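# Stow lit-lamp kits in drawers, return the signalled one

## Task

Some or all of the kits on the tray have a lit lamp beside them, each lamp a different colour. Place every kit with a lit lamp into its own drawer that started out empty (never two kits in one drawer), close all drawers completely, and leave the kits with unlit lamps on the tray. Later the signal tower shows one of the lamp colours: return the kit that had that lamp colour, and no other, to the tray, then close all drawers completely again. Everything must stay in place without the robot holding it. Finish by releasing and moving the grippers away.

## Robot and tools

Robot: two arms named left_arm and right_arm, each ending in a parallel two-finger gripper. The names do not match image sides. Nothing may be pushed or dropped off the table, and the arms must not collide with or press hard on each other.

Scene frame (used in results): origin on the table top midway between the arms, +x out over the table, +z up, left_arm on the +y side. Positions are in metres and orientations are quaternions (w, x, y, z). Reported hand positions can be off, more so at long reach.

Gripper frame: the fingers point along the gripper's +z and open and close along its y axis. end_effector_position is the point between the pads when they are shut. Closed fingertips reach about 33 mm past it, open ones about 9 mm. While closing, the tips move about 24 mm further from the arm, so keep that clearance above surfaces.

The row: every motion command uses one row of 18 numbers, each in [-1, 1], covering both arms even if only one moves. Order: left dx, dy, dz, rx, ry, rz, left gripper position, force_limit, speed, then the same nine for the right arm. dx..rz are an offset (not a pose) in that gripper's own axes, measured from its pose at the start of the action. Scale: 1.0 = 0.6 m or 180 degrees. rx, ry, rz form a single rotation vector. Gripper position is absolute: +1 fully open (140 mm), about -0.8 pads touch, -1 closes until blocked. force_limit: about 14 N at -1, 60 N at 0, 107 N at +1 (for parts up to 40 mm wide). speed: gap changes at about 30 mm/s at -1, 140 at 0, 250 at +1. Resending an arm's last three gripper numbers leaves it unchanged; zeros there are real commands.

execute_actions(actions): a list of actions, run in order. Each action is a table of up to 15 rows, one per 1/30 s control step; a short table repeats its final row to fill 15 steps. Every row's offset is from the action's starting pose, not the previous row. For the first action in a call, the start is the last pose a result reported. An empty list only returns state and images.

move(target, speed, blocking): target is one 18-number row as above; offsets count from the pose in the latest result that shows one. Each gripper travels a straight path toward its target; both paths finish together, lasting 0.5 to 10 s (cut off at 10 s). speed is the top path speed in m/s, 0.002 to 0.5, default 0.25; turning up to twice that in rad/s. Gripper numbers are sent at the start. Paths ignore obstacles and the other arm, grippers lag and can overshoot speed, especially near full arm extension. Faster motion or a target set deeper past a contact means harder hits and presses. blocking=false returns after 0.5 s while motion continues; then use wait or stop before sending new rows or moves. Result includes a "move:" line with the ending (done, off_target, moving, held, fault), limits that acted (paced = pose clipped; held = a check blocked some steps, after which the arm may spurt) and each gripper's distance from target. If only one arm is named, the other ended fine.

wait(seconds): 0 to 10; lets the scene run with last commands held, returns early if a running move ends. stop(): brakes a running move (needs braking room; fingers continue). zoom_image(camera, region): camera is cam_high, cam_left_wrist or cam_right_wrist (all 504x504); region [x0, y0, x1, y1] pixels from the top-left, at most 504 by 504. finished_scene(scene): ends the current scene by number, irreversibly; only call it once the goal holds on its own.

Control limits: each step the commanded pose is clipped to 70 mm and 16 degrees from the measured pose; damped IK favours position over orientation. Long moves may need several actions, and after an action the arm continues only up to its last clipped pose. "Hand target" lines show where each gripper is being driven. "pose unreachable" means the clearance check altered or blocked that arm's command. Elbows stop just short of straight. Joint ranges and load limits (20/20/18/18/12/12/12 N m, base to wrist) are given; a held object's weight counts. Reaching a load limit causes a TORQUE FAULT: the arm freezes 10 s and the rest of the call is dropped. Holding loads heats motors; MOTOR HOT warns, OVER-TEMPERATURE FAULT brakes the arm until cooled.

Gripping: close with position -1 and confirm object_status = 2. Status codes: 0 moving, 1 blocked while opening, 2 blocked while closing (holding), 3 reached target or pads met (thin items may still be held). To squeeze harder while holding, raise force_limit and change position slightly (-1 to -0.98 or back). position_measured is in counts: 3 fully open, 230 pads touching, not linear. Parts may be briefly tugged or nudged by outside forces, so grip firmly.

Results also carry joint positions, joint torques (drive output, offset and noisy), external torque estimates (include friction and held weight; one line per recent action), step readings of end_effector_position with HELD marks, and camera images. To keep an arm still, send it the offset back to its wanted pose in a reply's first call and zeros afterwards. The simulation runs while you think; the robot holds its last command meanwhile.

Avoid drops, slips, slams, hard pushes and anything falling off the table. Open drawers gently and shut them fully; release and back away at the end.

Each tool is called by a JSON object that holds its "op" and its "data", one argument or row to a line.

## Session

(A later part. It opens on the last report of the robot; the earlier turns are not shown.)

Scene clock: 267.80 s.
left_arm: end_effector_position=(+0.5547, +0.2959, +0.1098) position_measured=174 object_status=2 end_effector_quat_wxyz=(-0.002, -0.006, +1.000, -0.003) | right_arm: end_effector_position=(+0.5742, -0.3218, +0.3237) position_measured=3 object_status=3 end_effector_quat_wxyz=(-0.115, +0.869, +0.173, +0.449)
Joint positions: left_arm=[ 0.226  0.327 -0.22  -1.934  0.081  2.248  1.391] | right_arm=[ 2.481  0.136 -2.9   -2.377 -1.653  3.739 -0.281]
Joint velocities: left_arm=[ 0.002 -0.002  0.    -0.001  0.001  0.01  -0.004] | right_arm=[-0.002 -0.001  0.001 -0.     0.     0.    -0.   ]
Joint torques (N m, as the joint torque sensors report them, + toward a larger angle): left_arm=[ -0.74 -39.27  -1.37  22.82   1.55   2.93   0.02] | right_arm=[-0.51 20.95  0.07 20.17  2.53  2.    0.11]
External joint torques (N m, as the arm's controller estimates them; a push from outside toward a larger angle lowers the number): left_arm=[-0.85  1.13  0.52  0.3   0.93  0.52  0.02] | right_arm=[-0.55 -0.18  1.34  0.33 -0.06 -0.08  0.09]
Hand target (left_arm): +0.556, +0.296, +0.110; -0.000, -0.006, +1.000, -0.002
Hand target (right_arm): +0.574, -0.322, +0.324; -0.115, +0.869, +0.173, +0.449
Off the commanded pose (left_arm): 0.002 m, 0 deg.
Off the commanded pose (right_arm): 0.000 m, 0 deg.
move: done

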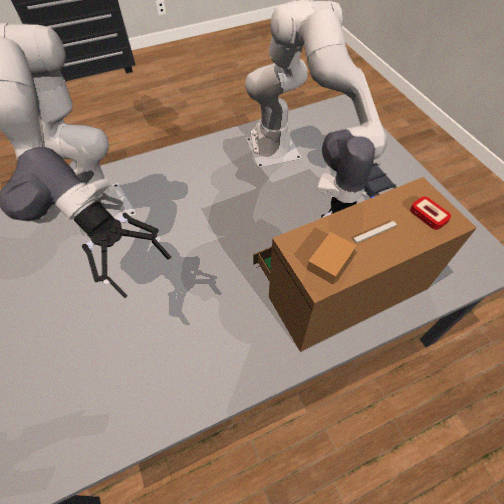

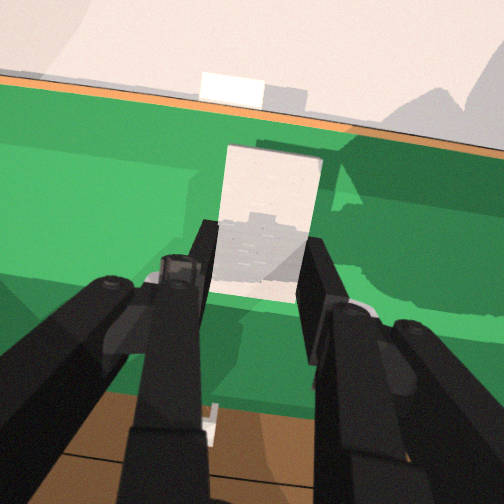

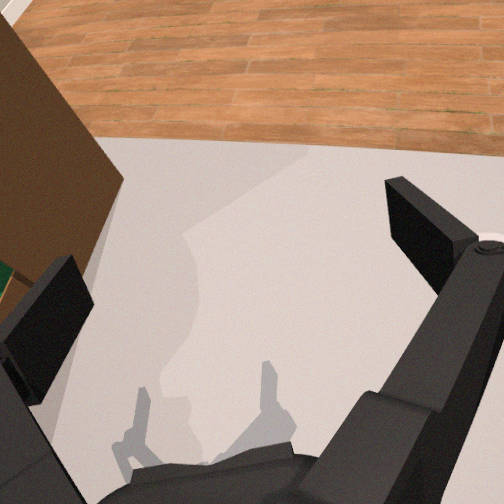

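{"op": "move", "data": {
  "target": [-0.006,0,0.034,0,0,0,-1,0,-0.5,0,0,0,0,0,0,1,0,0],
  "speed": 0.025
}}

Scene clock: 270.07 s.
left_arm: end_effector_position=(+0.5561, +0.2952, +0.0888) position_measured=174 object_status=2 end_effector_quat_wxyz=(-0.005, -0.005, +1.000, -0.005) | right_arm: end_effector_position=(+0.5742, -0.3218, +0.3237) position_measured=3 object_status=3 end_effector_quat_wxyz=(-0.115, +0.869, +0.173, +0.449)
Joint positions: left_arm=[ 0.226  0.366 -0.219 -1.934  0.088  2.281  1.389] | right_arm=[ 2.481  0.136 -2.9   -2.377 -1.653  3.739 -0.281]
Joint velocities: left_arm=[-0.001  0.    -0.001 -0.     0.001  0.009 -0.003] | right_arm=[-0.    -0.     0.    -0.    -0.001  0.    -0.001]
Joint torques (N m, as the joint torque sensors report them, + toward a larger angle): left_arm=[ -1.01 -39.35  -1.83  22.39   1.64   2.95   0.03] | right_arm=[-0.41 20.87 -0.3  20.03  2.55  2.02  0.12]
External joint torques (N m, as the arm's controller estimates them; a push from outside toward a larger angle lowers the number): left_arm=[-0.97  1.89  0.42  0.24  1.03  0.55  0.03] | right_arm=[-0.48 -0.37  0.92  0.14 -0.04 -0.07  0.1 ]
Hand target (left_arm): +0.558, +0.295, +0.089; -0.002, -0.006, +1.000, -0.004
Hand target (right_arm): +0.574, -0.322, +0.324; -0.115, +0.869, +0.173, +0.449
Off the commanded pose (left_arm): 0.002 m, 0 deg.
Off the commanded pose (right_arm): 0.000 m, 0 deg.
move: done

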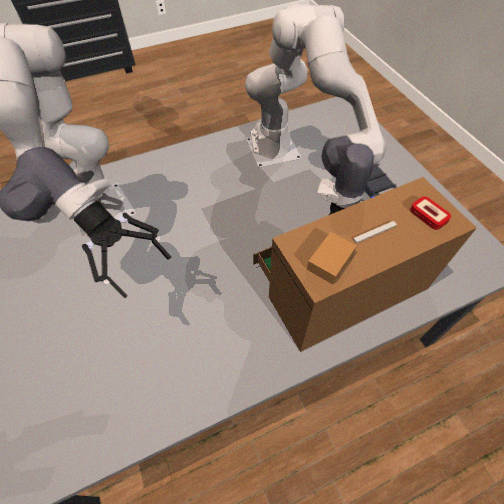

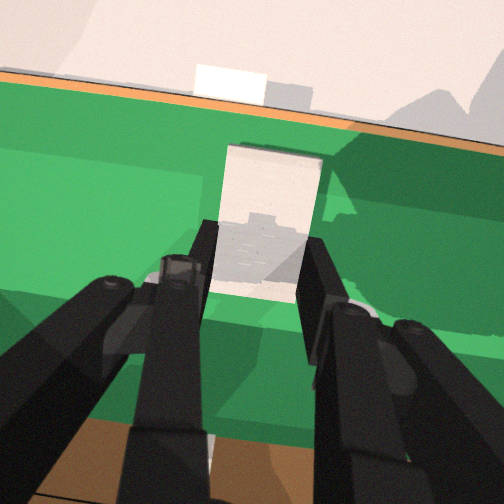

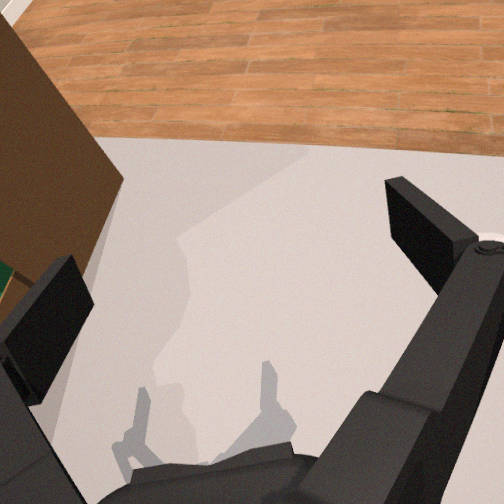

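{"op": "execute_actions", "data": {
  "actions": [
    [[0,0,0.005,0,0,0,-1,0,-0.5,0,0,0,0,0,0,1,0,0]],
    [[0,0,0,0,0,0,-0.12,0,0,0,0,0,0,0,0,1,0,0]]
  ]
}}

{"op": "move", "data": {
  "target": [0,0,-0.11,0,0,0,-0.12,0,0,0,0,0,0,0,0,1,0,0],
  "speed": 0.12
}}

{"op": "move", "data": {
  "target": [0.178,-0.045,0.005,0,-0.115,0,-0.12,0,0,0,0,0,0,0,0,1,0,0],
  "speed": 0.15
}}

{"op": "move", "data": {
  "target": [0.033,0,0.087,0,0,0,-0.12,0,0,0,0,0,0,0,0,1,0,0],
  "speed": 0.1
}}

Scene clock: 274.70 s.
left_arm: end_effector_position=(+0.5560, +0.2951, +0.0867) position_measured=144 object_status=3 end_effector_quat_wxyz=(-0.006, -0.005, +1.000, -0.005) | right_arm: end_effector_position=(+0.5742, -0.3218, +0.3237) position_measured=3 object_status=3 end_effector_quat_wxyz=(-0.115, +0.869, +0.173, +0.449)
Joint positions: left_arm=[ 0.226  0.37  -0.219 -1.934  0.089  2.283  1.388] | right_arm=[ 2.481  0.136 -2.9   -2.377 -1.653  3.739 -0.281]
Joint velocities: left_arm=[ 0.001 -0.001 -0.001  0.     0.     0.     0.001] | right_arm=[ 0.001 -0.001 -0.001  0.001  0.001 -0.001 -0.002]
Joint torques (N m, as the joint torque sensors report them, + toward a larger angle): left_arm=[  0.47 -39.15  -2.3   22.08   0.51   2.42   0.03] | right_arm=[-0.48 20.9  -0.27 19.81  2.55  2.    0.12]
External joint torques (N m, as the arm's controller estimates them; a push from outside toward a larger angle lowers the number): left_arm=[ 0.44  2.15 -0.08 -0.04 -0.09  0.02  0.03] | right_arm=[-0.52 -0.36  1.   -0.13 -0.06 -0.08  0.1 ]
External joint torques at the end of the 1st action: left_arm=[ 0.    1.81 -0.67 -1.61  0.16  0.37  0.01] | right_arm=[-0.4  -0.32  1.03  0.01 -0.1  -0.08  0.08]
Hand target (left_arm): +0.556, +0.295, +0.087; -0.006, -0.005, +1.000, -0.005
Hand target (right_arm): +0.574, -0.322, +0.324; -0.115, +0.869, +0.173, +0.449
Off the commanded pose (left_arm): 0.000 m, 0 deg.
Off the commanded pose (right_arm): 0.000 m, 0 deg.
Step readings (end_effector_position; steps 1 to 15: 1st action; 16 to 30: 2nd action):
0: left_arm (+0.5567, +0.2952, +0.0890) | right_arm (+0.5742, -0.3218, +0.3237)
1: left_arm (+0.5567, +0.2952, +0.0888) | right_arm (+0.5742, -0.3218, +0.3237)
2: left_arm (+0.5565, +0.2951, +0.0884) | right_arm (+0.5742, -0.3218, +0.3237)
4: left_arm (+0.5562, +0.2951, +0.0874) | right_arm (+0.5742, -0.3218, +0.3237)
8: left_arm (+0.5559, +0.2951, +0.0867) | right_arm (+0.5742, -0.3218, +0.3237)
15: left_arm (+0.5560, +0.2951, +0.0867) | right_arm (+0.5742, -0.3218, +0.3237)
16: left_arm (+0.5560, +0.2951, +0.0867) | right_arm (+0.5742, -0.3218, +0.3237)
17: left_arm (+0.5560, +0.2951, +0.0867) | right_arm (+0.5742, -0.3218, +0.3237)
19: left_arm (+0.5560, +0.2951, +0.0867) | right_arm (+0.5742, -0.3218, +0.3237)
23: left_arm (+0.5560, +0.2951, +0.0867) | right_arm (+0.5742, -0.3218, +0.3237)
30: end_effector_position above

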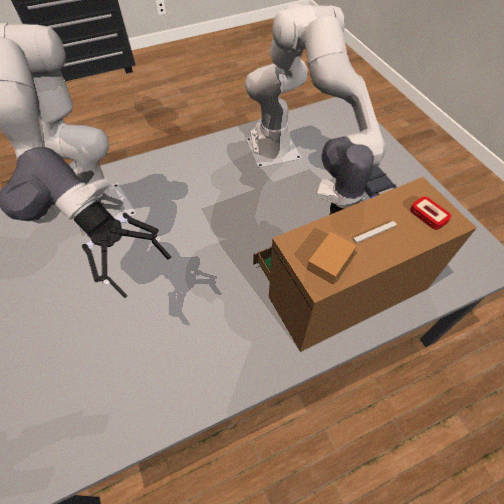

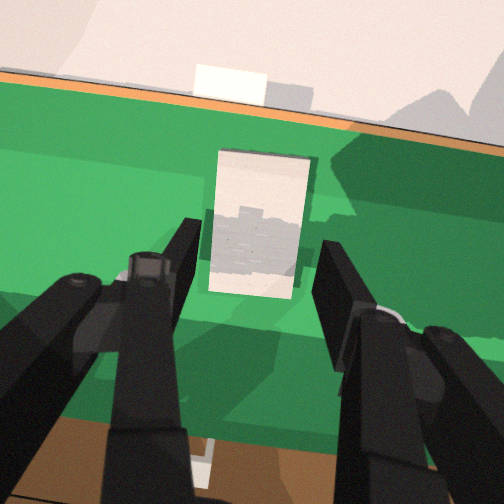

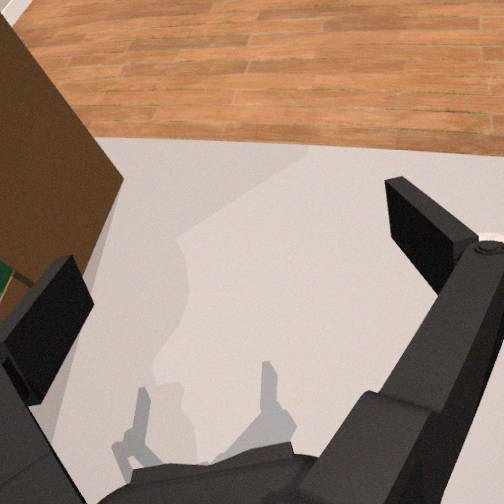

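Scene clock: 275.83 s.
left_arm: end_effector_position=(+0.5572, +0.2972, +0.1527) position_measured=144 object_status=3 end_effector_quat_wxyz=(-0.004, -0.007, +1.000, -0.002) | right_arm: end_effector_position=(+0.5742, -0.3218, +0.3237) position_measured=3 object_status=3 end_effector_quat_wxyz=(-0.115, +0.869, +0.173, +0.449)
Joint positions: left_arm=[ 0.229  0.281 -0.223 -1.88   0.066  2.145  1.401] | right_arm=[ 2.481  0.136 -2.9   -2.377 -1.653  3.739 -0.281]
Joint velocities: left_arm=[-0.001  0.    -0.    -0.002  0.    -0.009  0.004] | right_arm=[ 0.     0.     0.002  0.001 -0.001 -0.    -0.   ]
Joint torques (N m, as the joint torque sensors report them, + toward a larger angle): left_arm=[  1.79 -38.13  -2.72  23.53  -0.66   1.87   0.25] | right_arm=[-0.51 21.01 -0.13 20.09  2.57  2.02  0.11]
External joint torques (N m, as the arm's controller estimates them; a push from outside toward a larger angle lowers the number): left_arm=[ 1.82  1.38 -0.97  0.4  -1.33 -0.52  0.25] | right_arm=[-0.62 -0.33  1.05  0.13 -0.03 -0.08  0.09]
Hand target (left_arm): +0.556, +0.297, +0.153; -0.006, -0.006, +1.000, -0.004
Hand target (right_arm): +0.574, -0.322, +0.324; -0.115, +0.869, +0.173, +0.449
Off the commanded pose (left_arm): 0.002 m, 0 deg.
Off the commanded pose (right_arm): 0.000 m, 0 deg.
move: done

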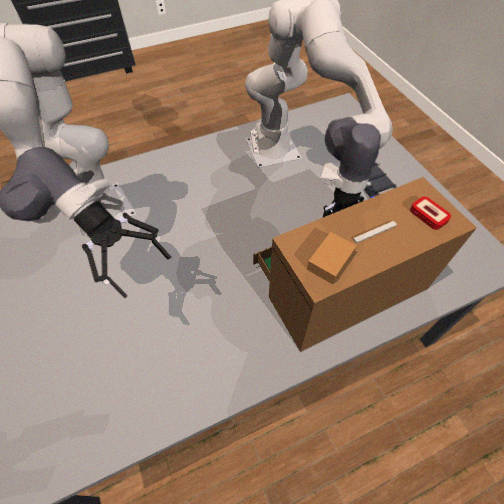

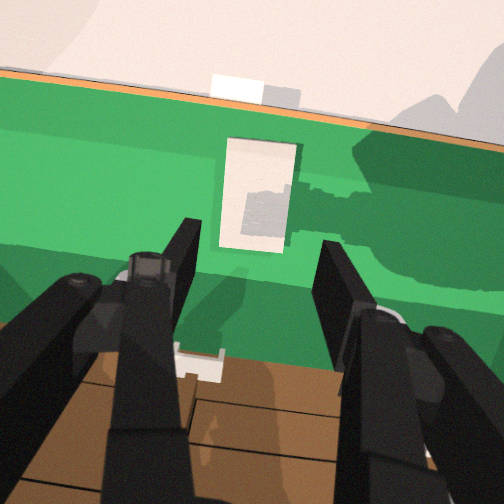

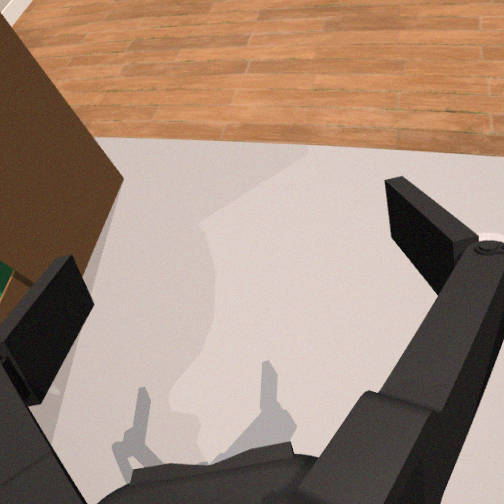

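Scene clock: 277.73 s.
left_arm: end_effector_position=(+0.4508, +0.2652, +0.1500) position_measured=144 object_status=3 end_effector_quat_wxyz=(+0.173, -0.000, +0.985, -0.002) | right_arm: end_effector_position=(+0.5742, -0.3218, +0.3237) position_measured=3 object_status=3 end_effector_quat_wxyz=(-0.115, +0.869, +0.173, +0.449)
Joint positions: left_arm=[ 0.201 -0.218 -0.298 -2.644  0.036  2.774  1.304] | right_arm=[ 2.481  0.136 -2.9   -2.377 -1.653  3.739 -0.281]
Joint velocities: left_arm=[ 0.002 -0.002 -0.001 -0.    -0.001  0.013 -0.018] | right_arm=[-0.    -0.001 -0.001 -0.001 -0.    -0.001 -0.001]
Joint torques (N m, as the joint torque sensors report them, + toward a larger angle): left_arm=[  2.58 -21.74   0.23  19.03   0.5    3.56  -0.17] | right_arm=[-0.47 20.97 -0.14 19.91  2.53  2.    0.13]
External joint torques (N m, as the arm's controller estimates them; a push from outside toward a larger angle lowers the number): left_arm=[ 2.58 -0.94 -1.22 -2.32  0.1   0.47 -0.16] | right_arm=[-0.47 -0.28  1.16  0.01 -0.07 -0.08  0.11]
Hand target (left_arm): +0.451, +0.266, +0.150; +0.175, -0.005, +0.985, -0.002
Hand target (right_arm): +0.574, -0.322, +0.324; -0.115, +0.869, +0.173, +0.449
Off the commanded pose (left_arm): 0.004 m, 1 deg.
Off the commanded pose (right_arm): 0.000 m, 0 deg.
move: off_target (left_arm)

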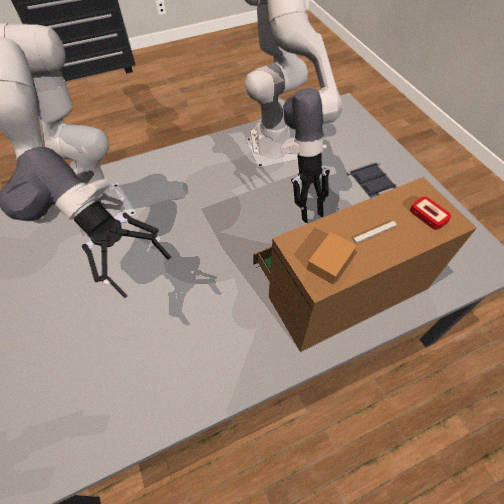

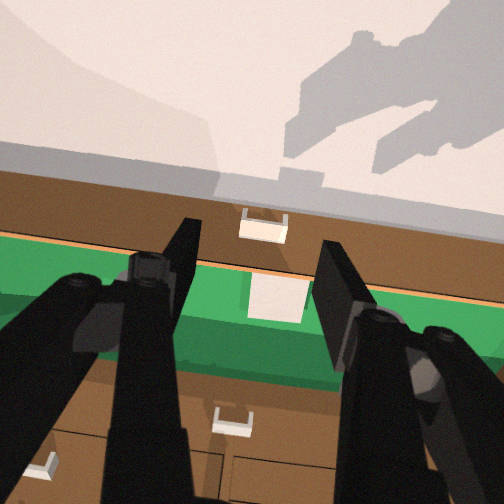

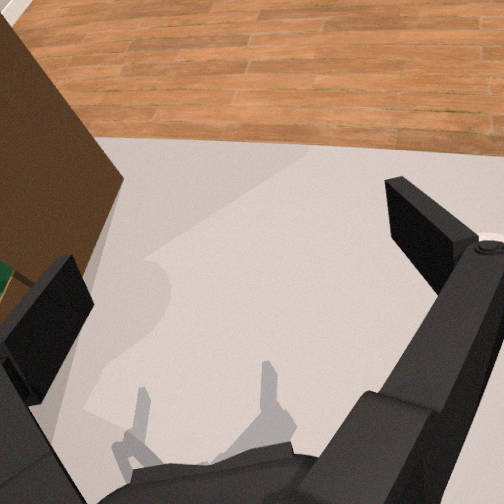

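Scene clock: 278.87 s.
left_arm: end_effector_position=(+0.4498, +0.2640, +0.0941) position_measured=144 object_status=3 end_effector_quat_wxyz=(+0.171, +0.008, +0.985, -0.002) | right_arm: end_effector_position=(+0.5742, -0.3218, +0.3237) position_measured=3 object_status=3 end_effector_quat_wxyz=(-0.115, +0.869, +0.173, +0.449)
Joint positions: left_arm=[ 0.285 -0.073 -0.358 -2.673  0.188  2.94   1.198] | right_arm=[ 2.481  0.136 -2.9   -2.377 -1.653  3.739 -0.281]
Joint velocities: left_arm=[ 0.02   0.001 -0.019  0.001  0.031  0.012 -0.061] | right_arm=[ 0.    -0.001  0.     0.001 -0.001  0.    -0.002]
Joint torques (N m, as the joint torque sensors report them, + toward a larger angle): left_arm=[  2.3  -21.42  -1.52  18.46   1.14   3.49  -0.07] | right_arm=[-0.31 20.93 -0.02 20.11  2.53  2.01  0.1 ]
External joint torques (N m, as the arm's controller estimates them; a push from outside toward a larger angle lowers the number): left_arm=[ 2.28  1.48 -2.17 -0.6   0.98  0.44 -0.06] | right_arm=[-0.33 -0.29  1.25  0.19 -0.07 -0.07  0.08]
Hand target (left_arm): +0.450, +0.264, +0.094; +0.173, +0.000, +0.985, -0.004
Hand target (right_arm): +0.574, -0.322, +0.324; -0.115, +0.869, +0.173, +0.449
Off the commanded pose (left_arm): 0.001 m, 1 deg.
Off the commanded pose (right_arm): 0.000 m, 0 deg.
move: done

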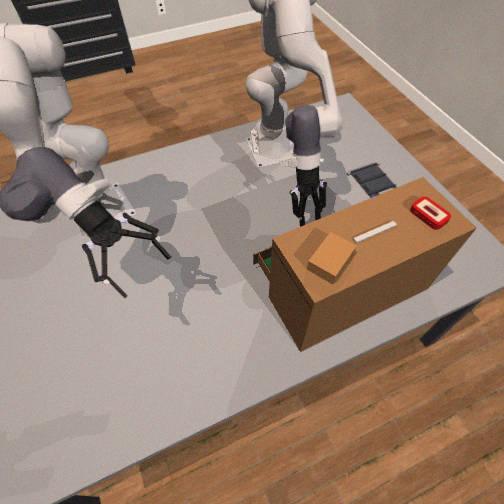

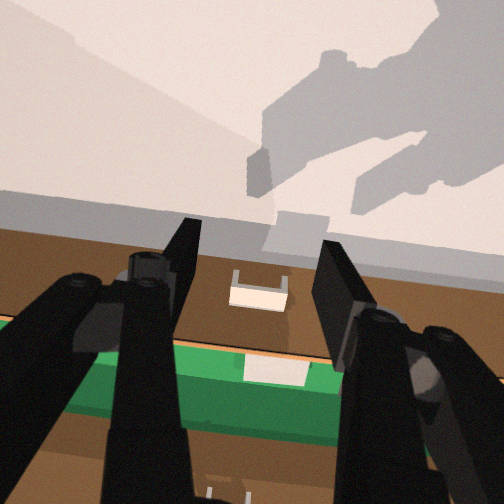

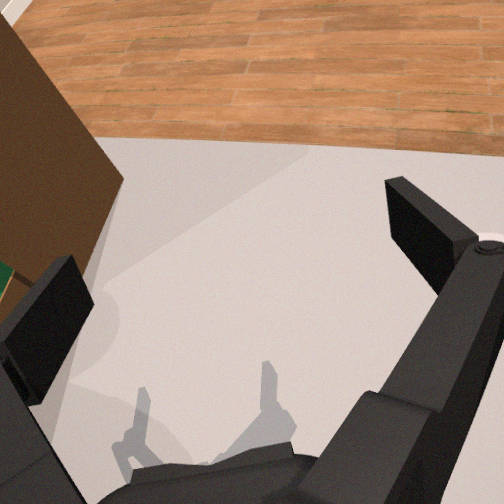

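{"op": "move", "data": {
  "target": [-0.26,0.012,0.10,0,0,0,-0.12,0,0,0,0,0,0,0,0,1,0,0],
  "speed": 0.06
}}

Scene clock: 283.33 s.
left_arm: end_effector_position=(+0.6095, +0.2688, +0.0877) position_measured=144 object_status=3 end_effector_quat_wxyz=(+0.165, +0.000, +0.986, -0.003) | right_arm: end_effector_position=(+0.5742, -0.3218, +0.3237) position_measured=3 object_status=3 end_effector_quat_wxyz=(-0.115, +0.869, +0.173, +0.449)
Joint positions: left_arm=[ 0.302  0.345 -0.315 -2.117  0.367  2.756  1.139] | right_arm=[ 2.481  0.136 -2.9   -2.377 -1.653  3.739 -0.281]
Joint velocities: left_arm=[ 0.001  0.004 -0.004  0.012  0.007 -0.018 -0.001] | right_arm=[-0.001  0.    -0.     0.002 -0.002  0.     0.001]
Joint torques (N m, as the joint torque sensors report them, + toward a larger angle): left_arm=[  1.9  -34.25  -2.21  25.9    1.71   4.99   0.56] | right_arm=[-0.6  21.21 -0.26 20.03  2.55  1.96  0.14]
External joint torques (N m, as the arm's controller estimates them; a push from outside toward a larger angle lowers the number): left_arm=[1.83 4.43 1.01 4.82 1.39 1.97 0.57] | right_arm=[-0.62 -0.07  1.02  0.1  -0.05 -0.12  0.12]
Hand target (left_arm): +0.617, +0.271, +0.091; +0.173, +0.005, +0.985, -0.003
Hand target (right_arm): +0.574, -0.322, +0.324; -0.115, +0.869, +0.173, +0.449
Off the commanded pose (left_arm): 0.008 m, 1 deg.
Off the commanded pose (right_arm): 0.000 m, 0 deg.
move: off_target (left_arm)

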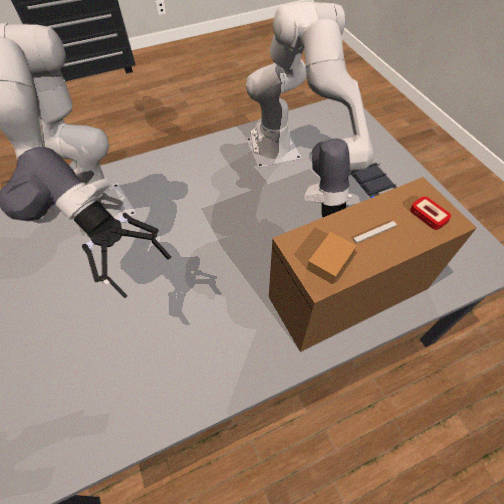

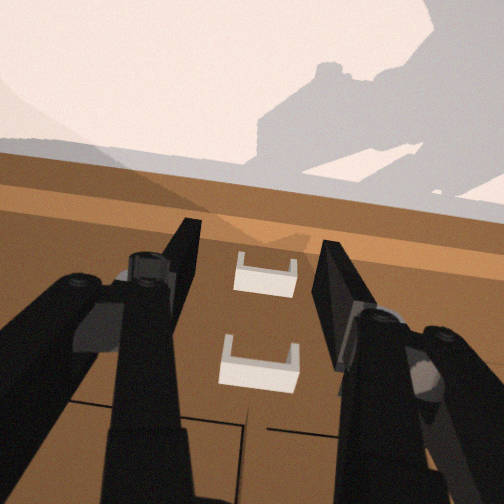

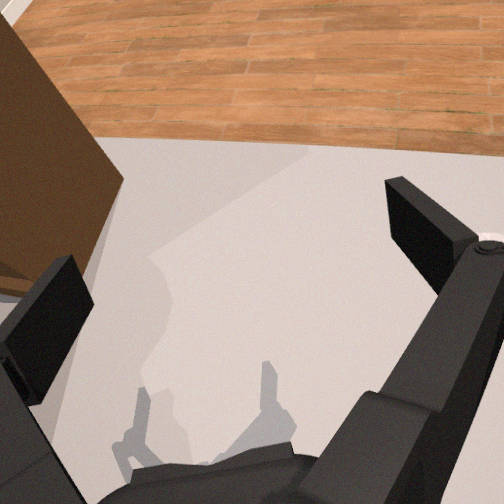

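{"op": "execute_actions", "data": {
  "actions": [
    [[0.008,0,-0.012,0,0,0,-0.12,0,0,0,0,0,0,0,0,1,0,0]],
    [[0.0,0,-0.015,0,0,0,-0.12,0,0,0,0,0,0,0,0,1,0,0]],
    [[-0.022,0,0.006,0,0,0,-0.12,0,0,0,0,0,0,0,0,1,0,0]],
    [[-0.012,0,0.002,0,0,0,-0.12,0,0,0,0,0,0,0,0,1,0,0]]
  ]
}}

Scene clock: 287.40 s.
left_arm: end_effector_position=(+0.6103, +0.2676, +0.0989) position_measured=144 object_status=3 end_effector_quat_wxyz=(+0.153, -0.004, +0.988, +0.001) | right_arm: end_effector_position=(+0.5742, -0.3218, +0.3237) position_measured=3 object_status=3 end_effector_quat_wxyz=(-0.115, +0.869, +0.173, +0.449)
Joint positions: left_arm=[ 0.312  0.337 -0.338 -2.085  0.349  2.687  1.145] | right_arm=[ 2.481  0.136 -2.9   -2.377 -1.653  3.739 -0.281]
Joint velocities: left_arm=[-0.001  0.002 -0.002  0.001  0.    -0.004 -0.001] | right_arm=[-0.     0.    -0.001 -0.001 -0.001  0.001 -0.001]
Joint torques (N m, as the joint torque sensors report them, + toward a larger angle): left_arm=[  2.06 -34.8   -3.4   26.02   0.91   4.7    0.3 ] | right_arm=[-0.57 20.85  0.03 20.09  2.52  1.99  0.08]
External joint torques (N m, as the arm's controller estimates them; a push from outside toward a larger angle lowers the number): left_arm=[2.13 3.74 0.06 4.52 0.52 1.73 0.31] | right_arm=[-0.55 -0.41  1.35  0.19 -0.07 -0.09  0.06]
External joint torques at the end of the 1st action: left_arm=[ 2.5  -0.03 -2.   -2.39 -0.96  0.13  0.25] | right_arm=[-0.17 -0.43  1.51  0.   -0.04 -0.1   0.09]
External joint torques at the end of the 2nd action: left_arm=[ 1.42 -0.28 -0.96 -1.31 -1.09 -0.41  0.3 ] | right_arm=[-0.28 -0.18  1.29  0.17 -0.03 -0.07  0.1 ]
External joint torques at the end of the 3rd action: left_arm=[0.77 3.16 0.48 3.59 1.14 1.65 0.31] | right_arm=[-0.6  -0.26  1.37  0.08 -0.1  -0.06  0.09]
Hand target (left_arm): +0.617, +0.268, +0.102; +0.160, -0.003, +0.987, -0.001
Hand target (right_arm): +0.574, -0.322, +0.324; -0.115, +0.869, +0.173, +0.449
Off the commanded pose (left_arm): 0.007 m, 1 deg.
Off the commanded pose (right_arm): 0.000 m, 0 deg.
Step readings (end_effector_position; steps 1 to 15: 1st action; 16 to 30: 2nd action; 31 to 45: 3rd action; 46 to 60: 4th action):
0: left_arm (+0.6095, +0.2689, +0.0876) | right_arm (+0.5742, -0.3218, +0.3237)
1: left_arm (+0.6074, +0.2690, +0.0877) | right_arm (+0.5742, -0.3218, +0.3237)
2: left_arm (+0.6055, +0.2691, +0.0885) | right_arm (+0.5742, -0.3218, +0.3237)
4: left_arm (+0.6042, +0.2688, +0.0911) | right_arm (+0.5742, -0.3218, +0.3237)
8: left_arm (+0.6038, +0.2683, +0.0933) | right_arm (+0.5742, -0.3218, +0.3237)
15: left_arm (+0.6032, +0.2687, +0.0929) | right_arm (+0.5742, -0.3218, +0.3237)
16: left_arm (+0.6021, +0.2688, +0.0934) | right_arm (+0.5742, -0.3218, +0.3237)
17: left_arm (+0.6015, +0.2689, +0.0952) | right_arm (+0.5742, -0.3218, +0.3237)
19: left_arm (+0.6023, +0.2683, +0.0997) | right_arm (+0.5742, -0.3218, +0.3237)
23: left_arm (+0.6030, +0.2675, +0.1032) | right_arm (+0.5742, -0.3218, +0.3237)
30: left_arm (+0.6022, +0.2680, +0.1025) | right_arm (+0.5742, -0.3218, +0.3237)
31: left_arm (+0.6050, +0.2676, +0.1029) | right_arm (+0.5742, -0.3218, +0.3237)
32: left_arm (+0.6085, +0.2673, +0.1033) | right_arm (+0.5742, -0.3218, +0.3237)
34: left_arm (+0.6095, +0.2675, +0.1019) | right_arm (+0.5742, -0.3218, +0.3237)
38: left_arm (+0.6096, +0.2676, +0.1009) | right_arm (+0.5742, -0.3218, +0.3237)
45: left_arm (+0.6096, +0.2676, +0.1007) | right_arm (+0.5742, -0.3218, +0.3237)
46: left_arm (+0.6100, +0.2676, +0.1005) | right_arm (+0.5742, -0.3218, +0.3237)
47: left_arm (+0.6102, +0.2676, +0.1002) | right_arm (+0.5742, -0.3218, +0.3237)
49: left_arm (+0.6102, +0.2676, +0.0996) | right_arm (+0.5742, -0.3218, +0.3237)
53: left_arm (+0.6103, +0.2676, +0.0990) | right_arm (+0.5742, -0.3218, +0.3237)
60: end_effector_position above

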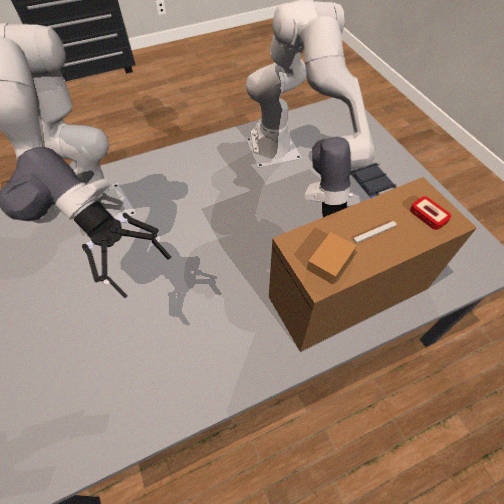

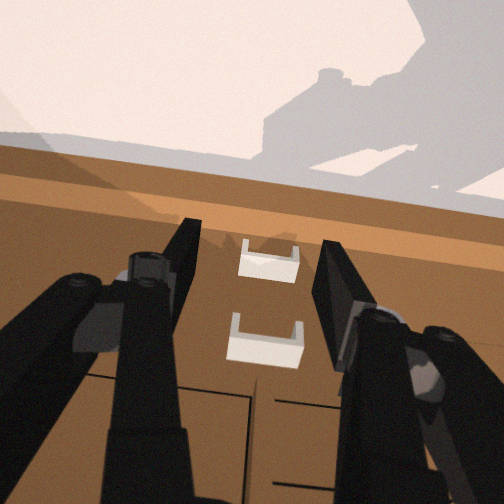

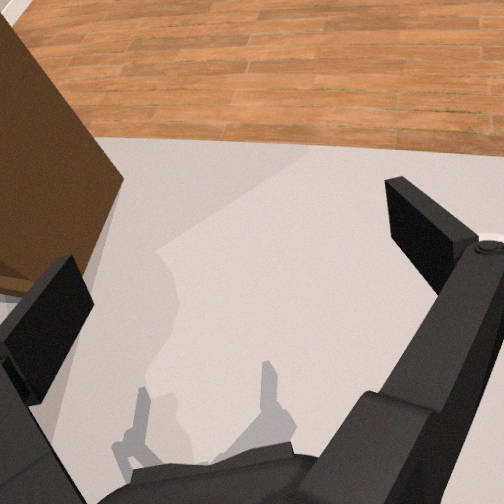

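{"op": "move", "data": {
  "target": [0.063,0,-0.02,0,0,0,-0.12,0,0,0,0,0,0,0,0,1,0,0],
  "speed": 0.1
}}

{"op": "move", "data": {
  "target": [-0.066,-0.2,-0.206,0,-0.02,0,-0.12,0,0,0,0,0,0,0,0,1,0,0],
  "speed": 0.2
}}

Scene clock: 293.20 s.
left_arm: end_effector_position=(+0.5701, +0.2668, +0.0979) position_measured=144 object_status=3 end_effector_quat_wxyz=(+0.151, +0.001, +0.989, +0.004) | right_arm: end_effector_position=(+0.5742, -0.3218, +0.3237) position_measured=3 object_status=3 end_effector_quat_wxyz=(-0.115, +0.869, +0.173, +0.449)
Joint positions: left_arm=[ 0.319  0.239 -0.347 -2.228  0.332  2.734  1.144] | right_arm=[ 2.481  0.136 -2.9   -2.377 -1.653  3.739 -0.281]
Joint velocities: left_arm=[-0.001 -0.005  0.    -0.009 -0.008  0.022 -0.001] | right_arm=[-0.001  0.001 -0.     0.    -0.    -0.    -0.   ]
Joint torques (N m, as the joint torque sensors report them, + toward a larger angle): left_arm=[  1.9  -36.57  -2.89  19.13  -0.81   3.42  -0.05] | right_arm=[-0.49 20.82 -0.08 20.04  2.55  2.01  0.12]
External joint torques (N m, as the arm's controller estimates them; a push from outside toward a larger angle lowers the number): left_arm=[ 1.89 -1.69 -0.49 -1.92 -1.14  0.46 -0.04] | right_arm=[-0.48 -0.45  1.24  0.11 -0.05 -0.07  0.09]
Hand target (left_arm): +0.571, +0.267, +0.099; +0.153, -0.003, +0.988, +0.001
Hand target (right_arm): +0.574, -0.322, +0.324; -0.115, +0.869, +0.173, +0.449
Off the commanded pose (left_arm): 0.001 m, 1 deg.
Off the commanded pose (right_arm): 0.000 m, 0 deg.
move: done

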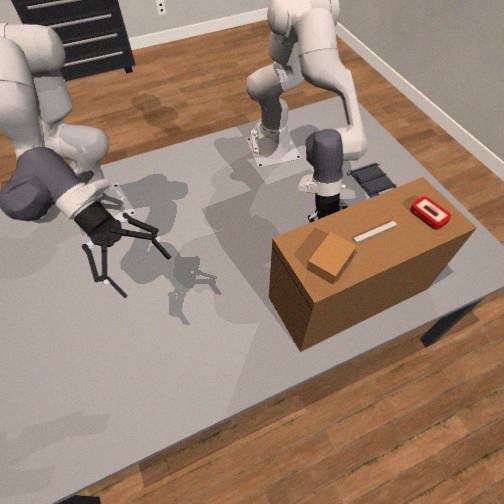

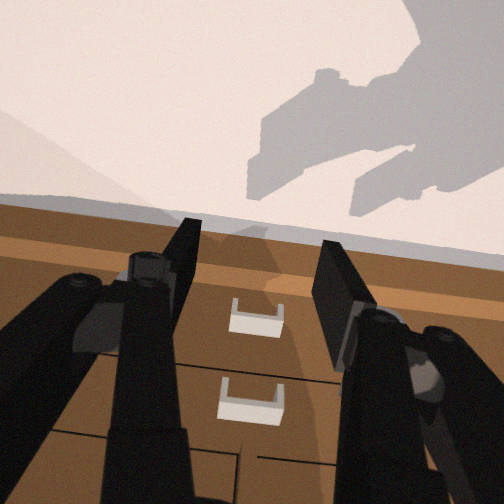

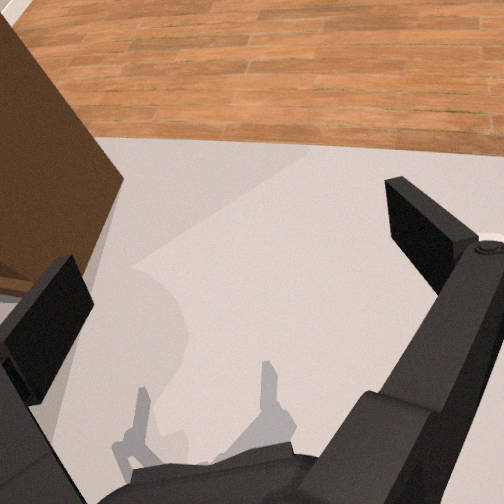

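Scene clock: 294.77 s.
left_arm: end_effector_position=(+0.5712, +0.1474, +0.2286) position_measured=144 object_status=3 end_effector_quat_wxyz=(+0.184, +0.004, +0.983, +0.005) | right_arm: end_effector_position=(+0.5742, -0.3218, +0.3237) position_measured=3 object_status=3 end_effector_quat_wxyz=(-0.115, +0.869, +0.173, +0.449)
Joint positions: left_arm=[ 0.183  0.094 -0.439 -2.065  0.299  2.473  0.993] | right_arm=[ 2.481  0.136 -2.9   -2.377 -1.653  3.739 -0.281]
Joint velocities: left_arm=[ 0.001 -0.    -0.002  0.001  0.    -0.009 -0.025] | right_arm=[-0.001 -0.     0.     0.001  0.    -0.    -0.001]
Joint torques (N m, as the joint torque sensors report them, + toward a larger angle): left_arm=[ -0.75 -29.92  -1.4   25.19   1.03   2.59  -0.1 ] | right_arm=[-0.44 20.92  0.05 19.95  2.51  1.98  0.09]
External joint torques (N m, as the arm's controller estimates them; a push from outside toward a larger angle lowers the number): left_arm=[-0.6   2.34 -0.02  1.13  0.47 -0.41 -0.09] | right_arm=[-0.39 -0.26  1.41  0.06 -0.09 -0.09  0.07]
Hand target (left_arm): +0.571, +0.148, +0.228; +0.183, -0.001, +0.983, +0.005
Hand target (right_arm): +0.574, -0.322, +0.324; -0.115, +0.869, +0.173, +0.449
Off the commanded pose (left_arm): 0.002 m, 1 deg.
Off the commanded pose (right_arm): 0.000 m, 0 deg.
move: done

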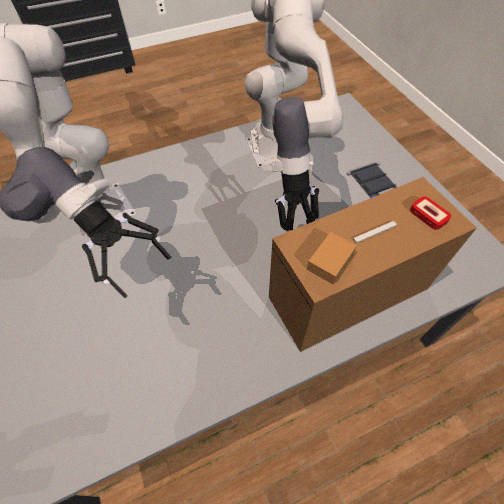

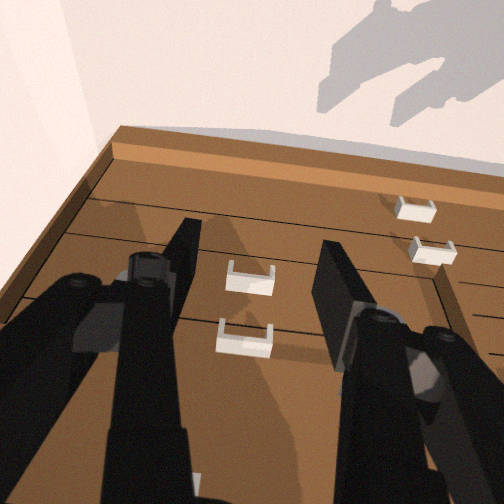

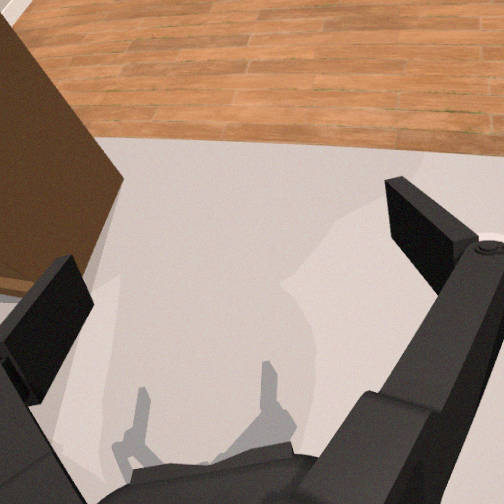

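{"op": "move", "data": {
  "target": [-0.053,-0.006,0.015,0,0,0,-0.12,0,0,0,0,0,0,0,0,1,0,0],
  "speed": 0.05
}}

{"op": "execute_actions", "data": {
  "actions": [
    [[0,0,0,0,0,0,-1,0,-0.3,0,0,0,0,0,0,1,0,0]],
    [[0,0,0,0,0,0,-1,0,-0.3,0,0,0,0,0,0,1,0,0]]
  ]
}}

{"op": "move", "data": {
  "target": [0.217,-0.008,-0.085,0,0,0,-1,0,-0.3,0,0,0,0,0,0,1,0,0],
  "speed": 0.06
}}

Scene clock: 299.00 s.
left_arm: end_effector_position=(+0.6037, +0.1439, +0.2315) position_measured=144 object_status=3 end_effector_quat_wxyz=(+0.184, +0.001, +0.983, +0.003) | right_arm: end_effector_position=(+0.5742, -0.3218, +0.3237) position_measured=3 object_status=3 end_effector_quat_wxyz=(-0.115, +0.869, +0.173, +0.449)
Joint positions: left_arm=[ 0.182  0.189 -0.437 -1.942  0.334  2.435  0.985] | right_arm=[ 2.481  0.136 -2.9   -2.377 -1.653  3.739 -0.281]
Joint velocities: left_arm=[-0.     0.004  0.001  0.008  0.006 -0.013 -0.001] | right_arm=[ 0.002  0.001 -0.001  0.002  0.001 -0.     0.   ]
Joint torques (N m, as the joint torque sensors report them, + toward a larger angle): left_arm=[ -0.83 -33.95  -2.64  25.27   1.69   2.82  -0.01] | right_arm=[-0.56 20.74 -0.38 19.99  2.53  1.98  0.13]
External joint torques (N m, as the arm's controller estimates them; a push from outside toward a larger angle lowers the number): left_arm=[-0.88  1.82 -0.18  0.95  1.1  -0.18  0.  ] | right_arm=[-0.57 -0.52  0.91  0.07 -0.07 -0.1   0.1 ]
Hand target (left_arm): +0.604, +0.144, +0.232; +0.184, +0.003, +0.983, +0.005
Hand target (right_arm): +0.574, -0.322, +0.324; -0.115, +0.869, +0.173, +0.449
Off the commanded pose (left_arm): 0.001 m, 0 deg.
Off the commanded pose (right_arm): 0.000 m, 0 deg.
move: done

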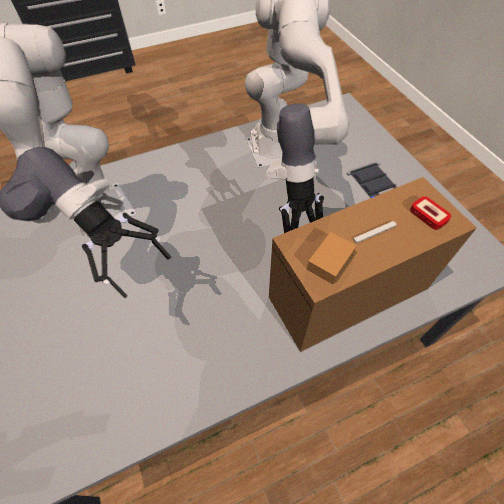

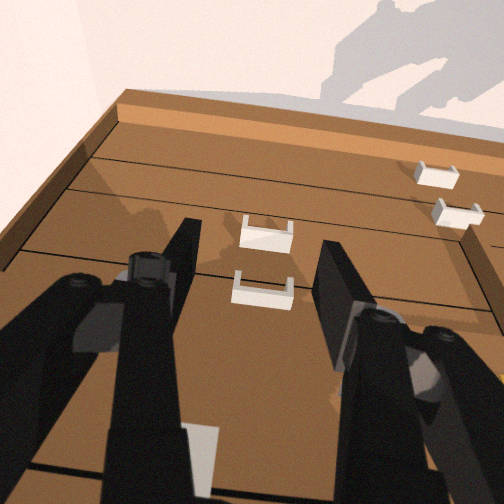

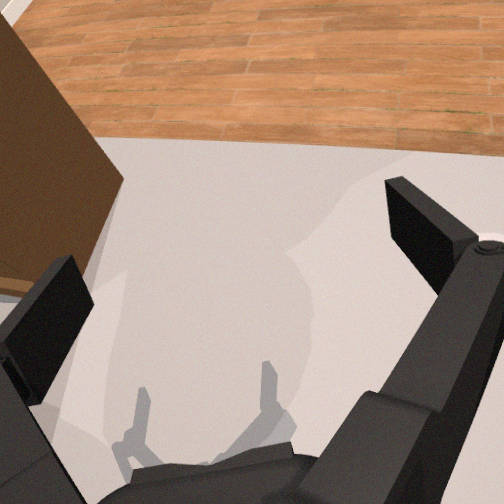

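Scene clock: 300.00 s.
left_arm: end_effector_position=(+0.6042, +0.1482, +0.2318) position_measured=194 object_status=2 end_effector_quat_wxyz=(+0.184, -0.001, +0.983, +0.005) | right_arm: end_effector_position=(+0.5742, -0.3218, +0.3237) position_measured=3 object_status=3 end_effector_quat_wxyz=(-0.115, +0.869, +0.173, +0.449)
Joint positions: left_arm=[ 0.185  0.187 -0.434 -1.942  0.335  2.431  0.985] | right_arm=[ 2.481  0.136 -2.9   -2.377 -1.653  3.739 -0.281]
Joint velocities: left_arm=[-0.001  0.    -0.    -0.     0.001  0.001  0.   ] | right_arm=[ 0.     0.001 -0.001  0.001  0.001 -0.001 -0.001]
Joint torques (N m, as the joint torque sensors report them, + toward a larger angle): left_arm=[  0.86 -34.82  -3.15  24.39   0.47   3.08   0.06] | right_arm=[-0.41 20.93 -0.13 19.92  2.53  1.99  0.11]
External joint torques (N m, as the arm's controller estimates them; a push from outside toward a larger angle lowers the number): left_arm=[ 0.85  0.73 -0.72  0.15 -0.14  0.09  0.07] | right_arm=[-0.39 -0.37  1.2  -0.03 -0.08 -0.09  0.09]
External joint torques at the end of the 1st action: left_arm=[-0.61  2.25 -2.05 -0.46 -0.24  0.48  0.19] | right_arm=[-0.52 -0.19  1.17  0.12 -0.07 -0.05  0.1 ]
Hand target (left_arm): +0.604, +0.148, +0.232; +0.184, -0.001, +0.983, +0.005
Hand target (right_arm): +0.574, -0.322, +0.324; -0.115, +0.869, +0.173, +0.449
Off the commanded pose (left_arm): 0.000 m, 0 deg.
Off the commanded pose (right_arm): 0.000 m, 0 deg.
Step readings (end_effector_position; steps 1 to 15: 1st action; 16 to 30: 2nd action):
0: left_arm (+0.6037, +0.1439, +0.2315) | right_arm (+0.5742, -0.3218, +0.3237)
1: left_arm (+0.6037, +0.1439, +0.2315) | right_arm (+0.5742, -0.3218, +0.3237)
2: left_arm (+0.6037, +0.1439, +0.2315) | right_arm (+0.5742, -0.3218, +0.3237)
4: left_arm (+0.6037, +0.1439, +0.2315) | right_arm (+0.5742, -0.3218, +0.3237)
8: left_arm (+0.6043, +0.1483, +0.2316) | right_arm (+0.5742, -0.3218, +0.3237)
15: left_arm (+0.6042, +0.1482, +0.2318) | right_arm (+0.5742, -0.3218, +0.3237)
16: left_arm (+0.6042, +0.1482, +0.2318) | right_arm (+0.5742, -0.3218, +0.3237)
17: left_arm (+0.6042, +0.1482, +0.2318) | right_arm (+0.5742, -0.3218, +0.3237)
19: left_arm (+0.6042, +0.1482, +0.2318) | right_arm (+0.5742, -0.3218, +0.3237)
23: left_arm (+0.6042, +0.1482, +0.2318) | right_arm (+0.5742, -0.3218, +0.3237)
30: end_effector_position above

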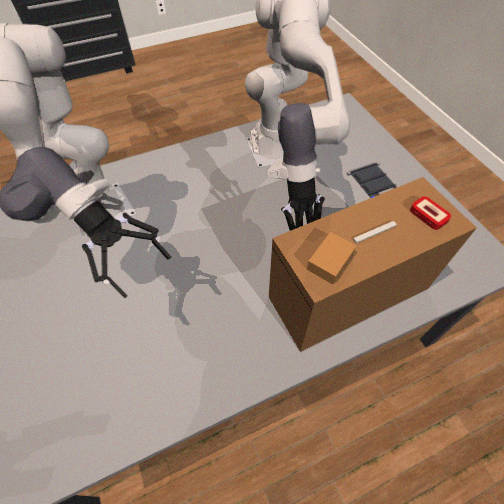

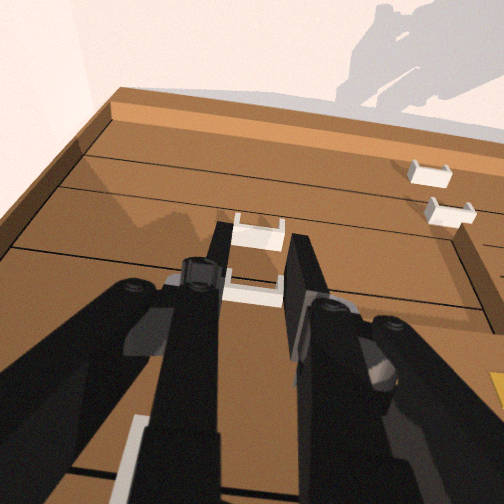

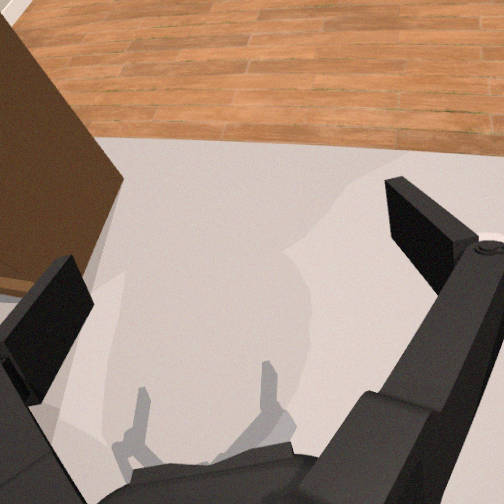

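Scene clock: 302.67 s.
left_arm: end_effector_position=(+0.4647, +0.1424, +0.2318) position_measured=194 object_status=2 end_effector_quat_wxyz=(+0.183, -0.000, +0.983, +0.007) | right_arm: end_effector_position=(+0.5742, -0.3218, +0.3237) position_measured=3 object_status=3 end_effector_quat_wxyz=(-0.115, +0.869, +0.173, +0.449)
Joint positions: left_arm=[ 0.134 -0.213 -0.463 -2.379  0.14   2.507  1.001] | right_arm=[ 2.481  0.136 -2.9   -2.377 -1.653  3.739 -0.281]
Joint velocities: left_arm=[ 0.001 -0.003  0.001 -0.    -0.008  0.001  0.007] | right_arm=[-0.001  0.     0.     0.001 -0.     0.001 -0.001]
Joint torques (N m, as the joint torque sensors report them, + toward a larger angle): left_arm=[ -0.97 -23.79   3.7   22.    -0.7    3.19   0.15] | right_arm=[-0.23 20.86 -0.17 20.07  2.53  2.02  0.1 ]
External joint torques (N m, as the arm's controller estimates them; a push from outside toward a larger angle lowers the number): left_arm=[-1.03 -2.22  1.05 -1.72 -1.21  0.19  0.16] | right_arm=[-0.25 -0.35  1.11  0.19 -0.07 -0.06  0.08]
Hand target (left_arm): +0.464, +0.142, +0.232; +0.183, +0.001, +0.983, +0.006
Hand target (right_arm): +0.574, -0.322, +0.324; -0.115, +0.869, +0.173, +0.449
Off the commanded pose (left_arm): 0.001 m, 0 deg.
Off the commanded pose (right_arm): 0.000 m, 0 deg.
move: done

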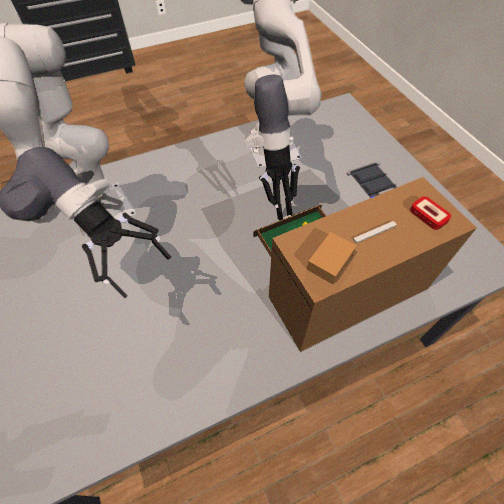

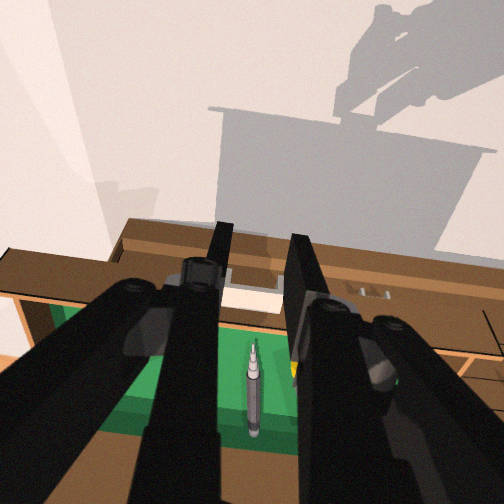

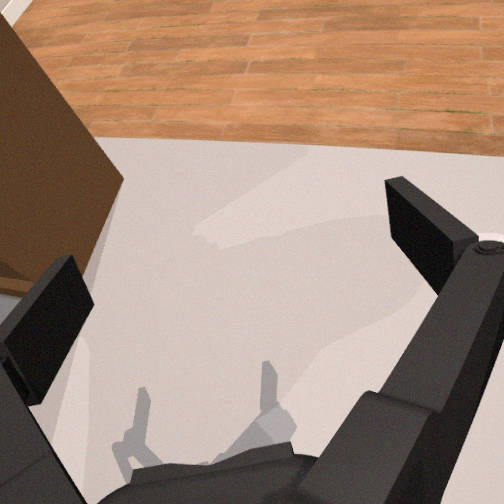

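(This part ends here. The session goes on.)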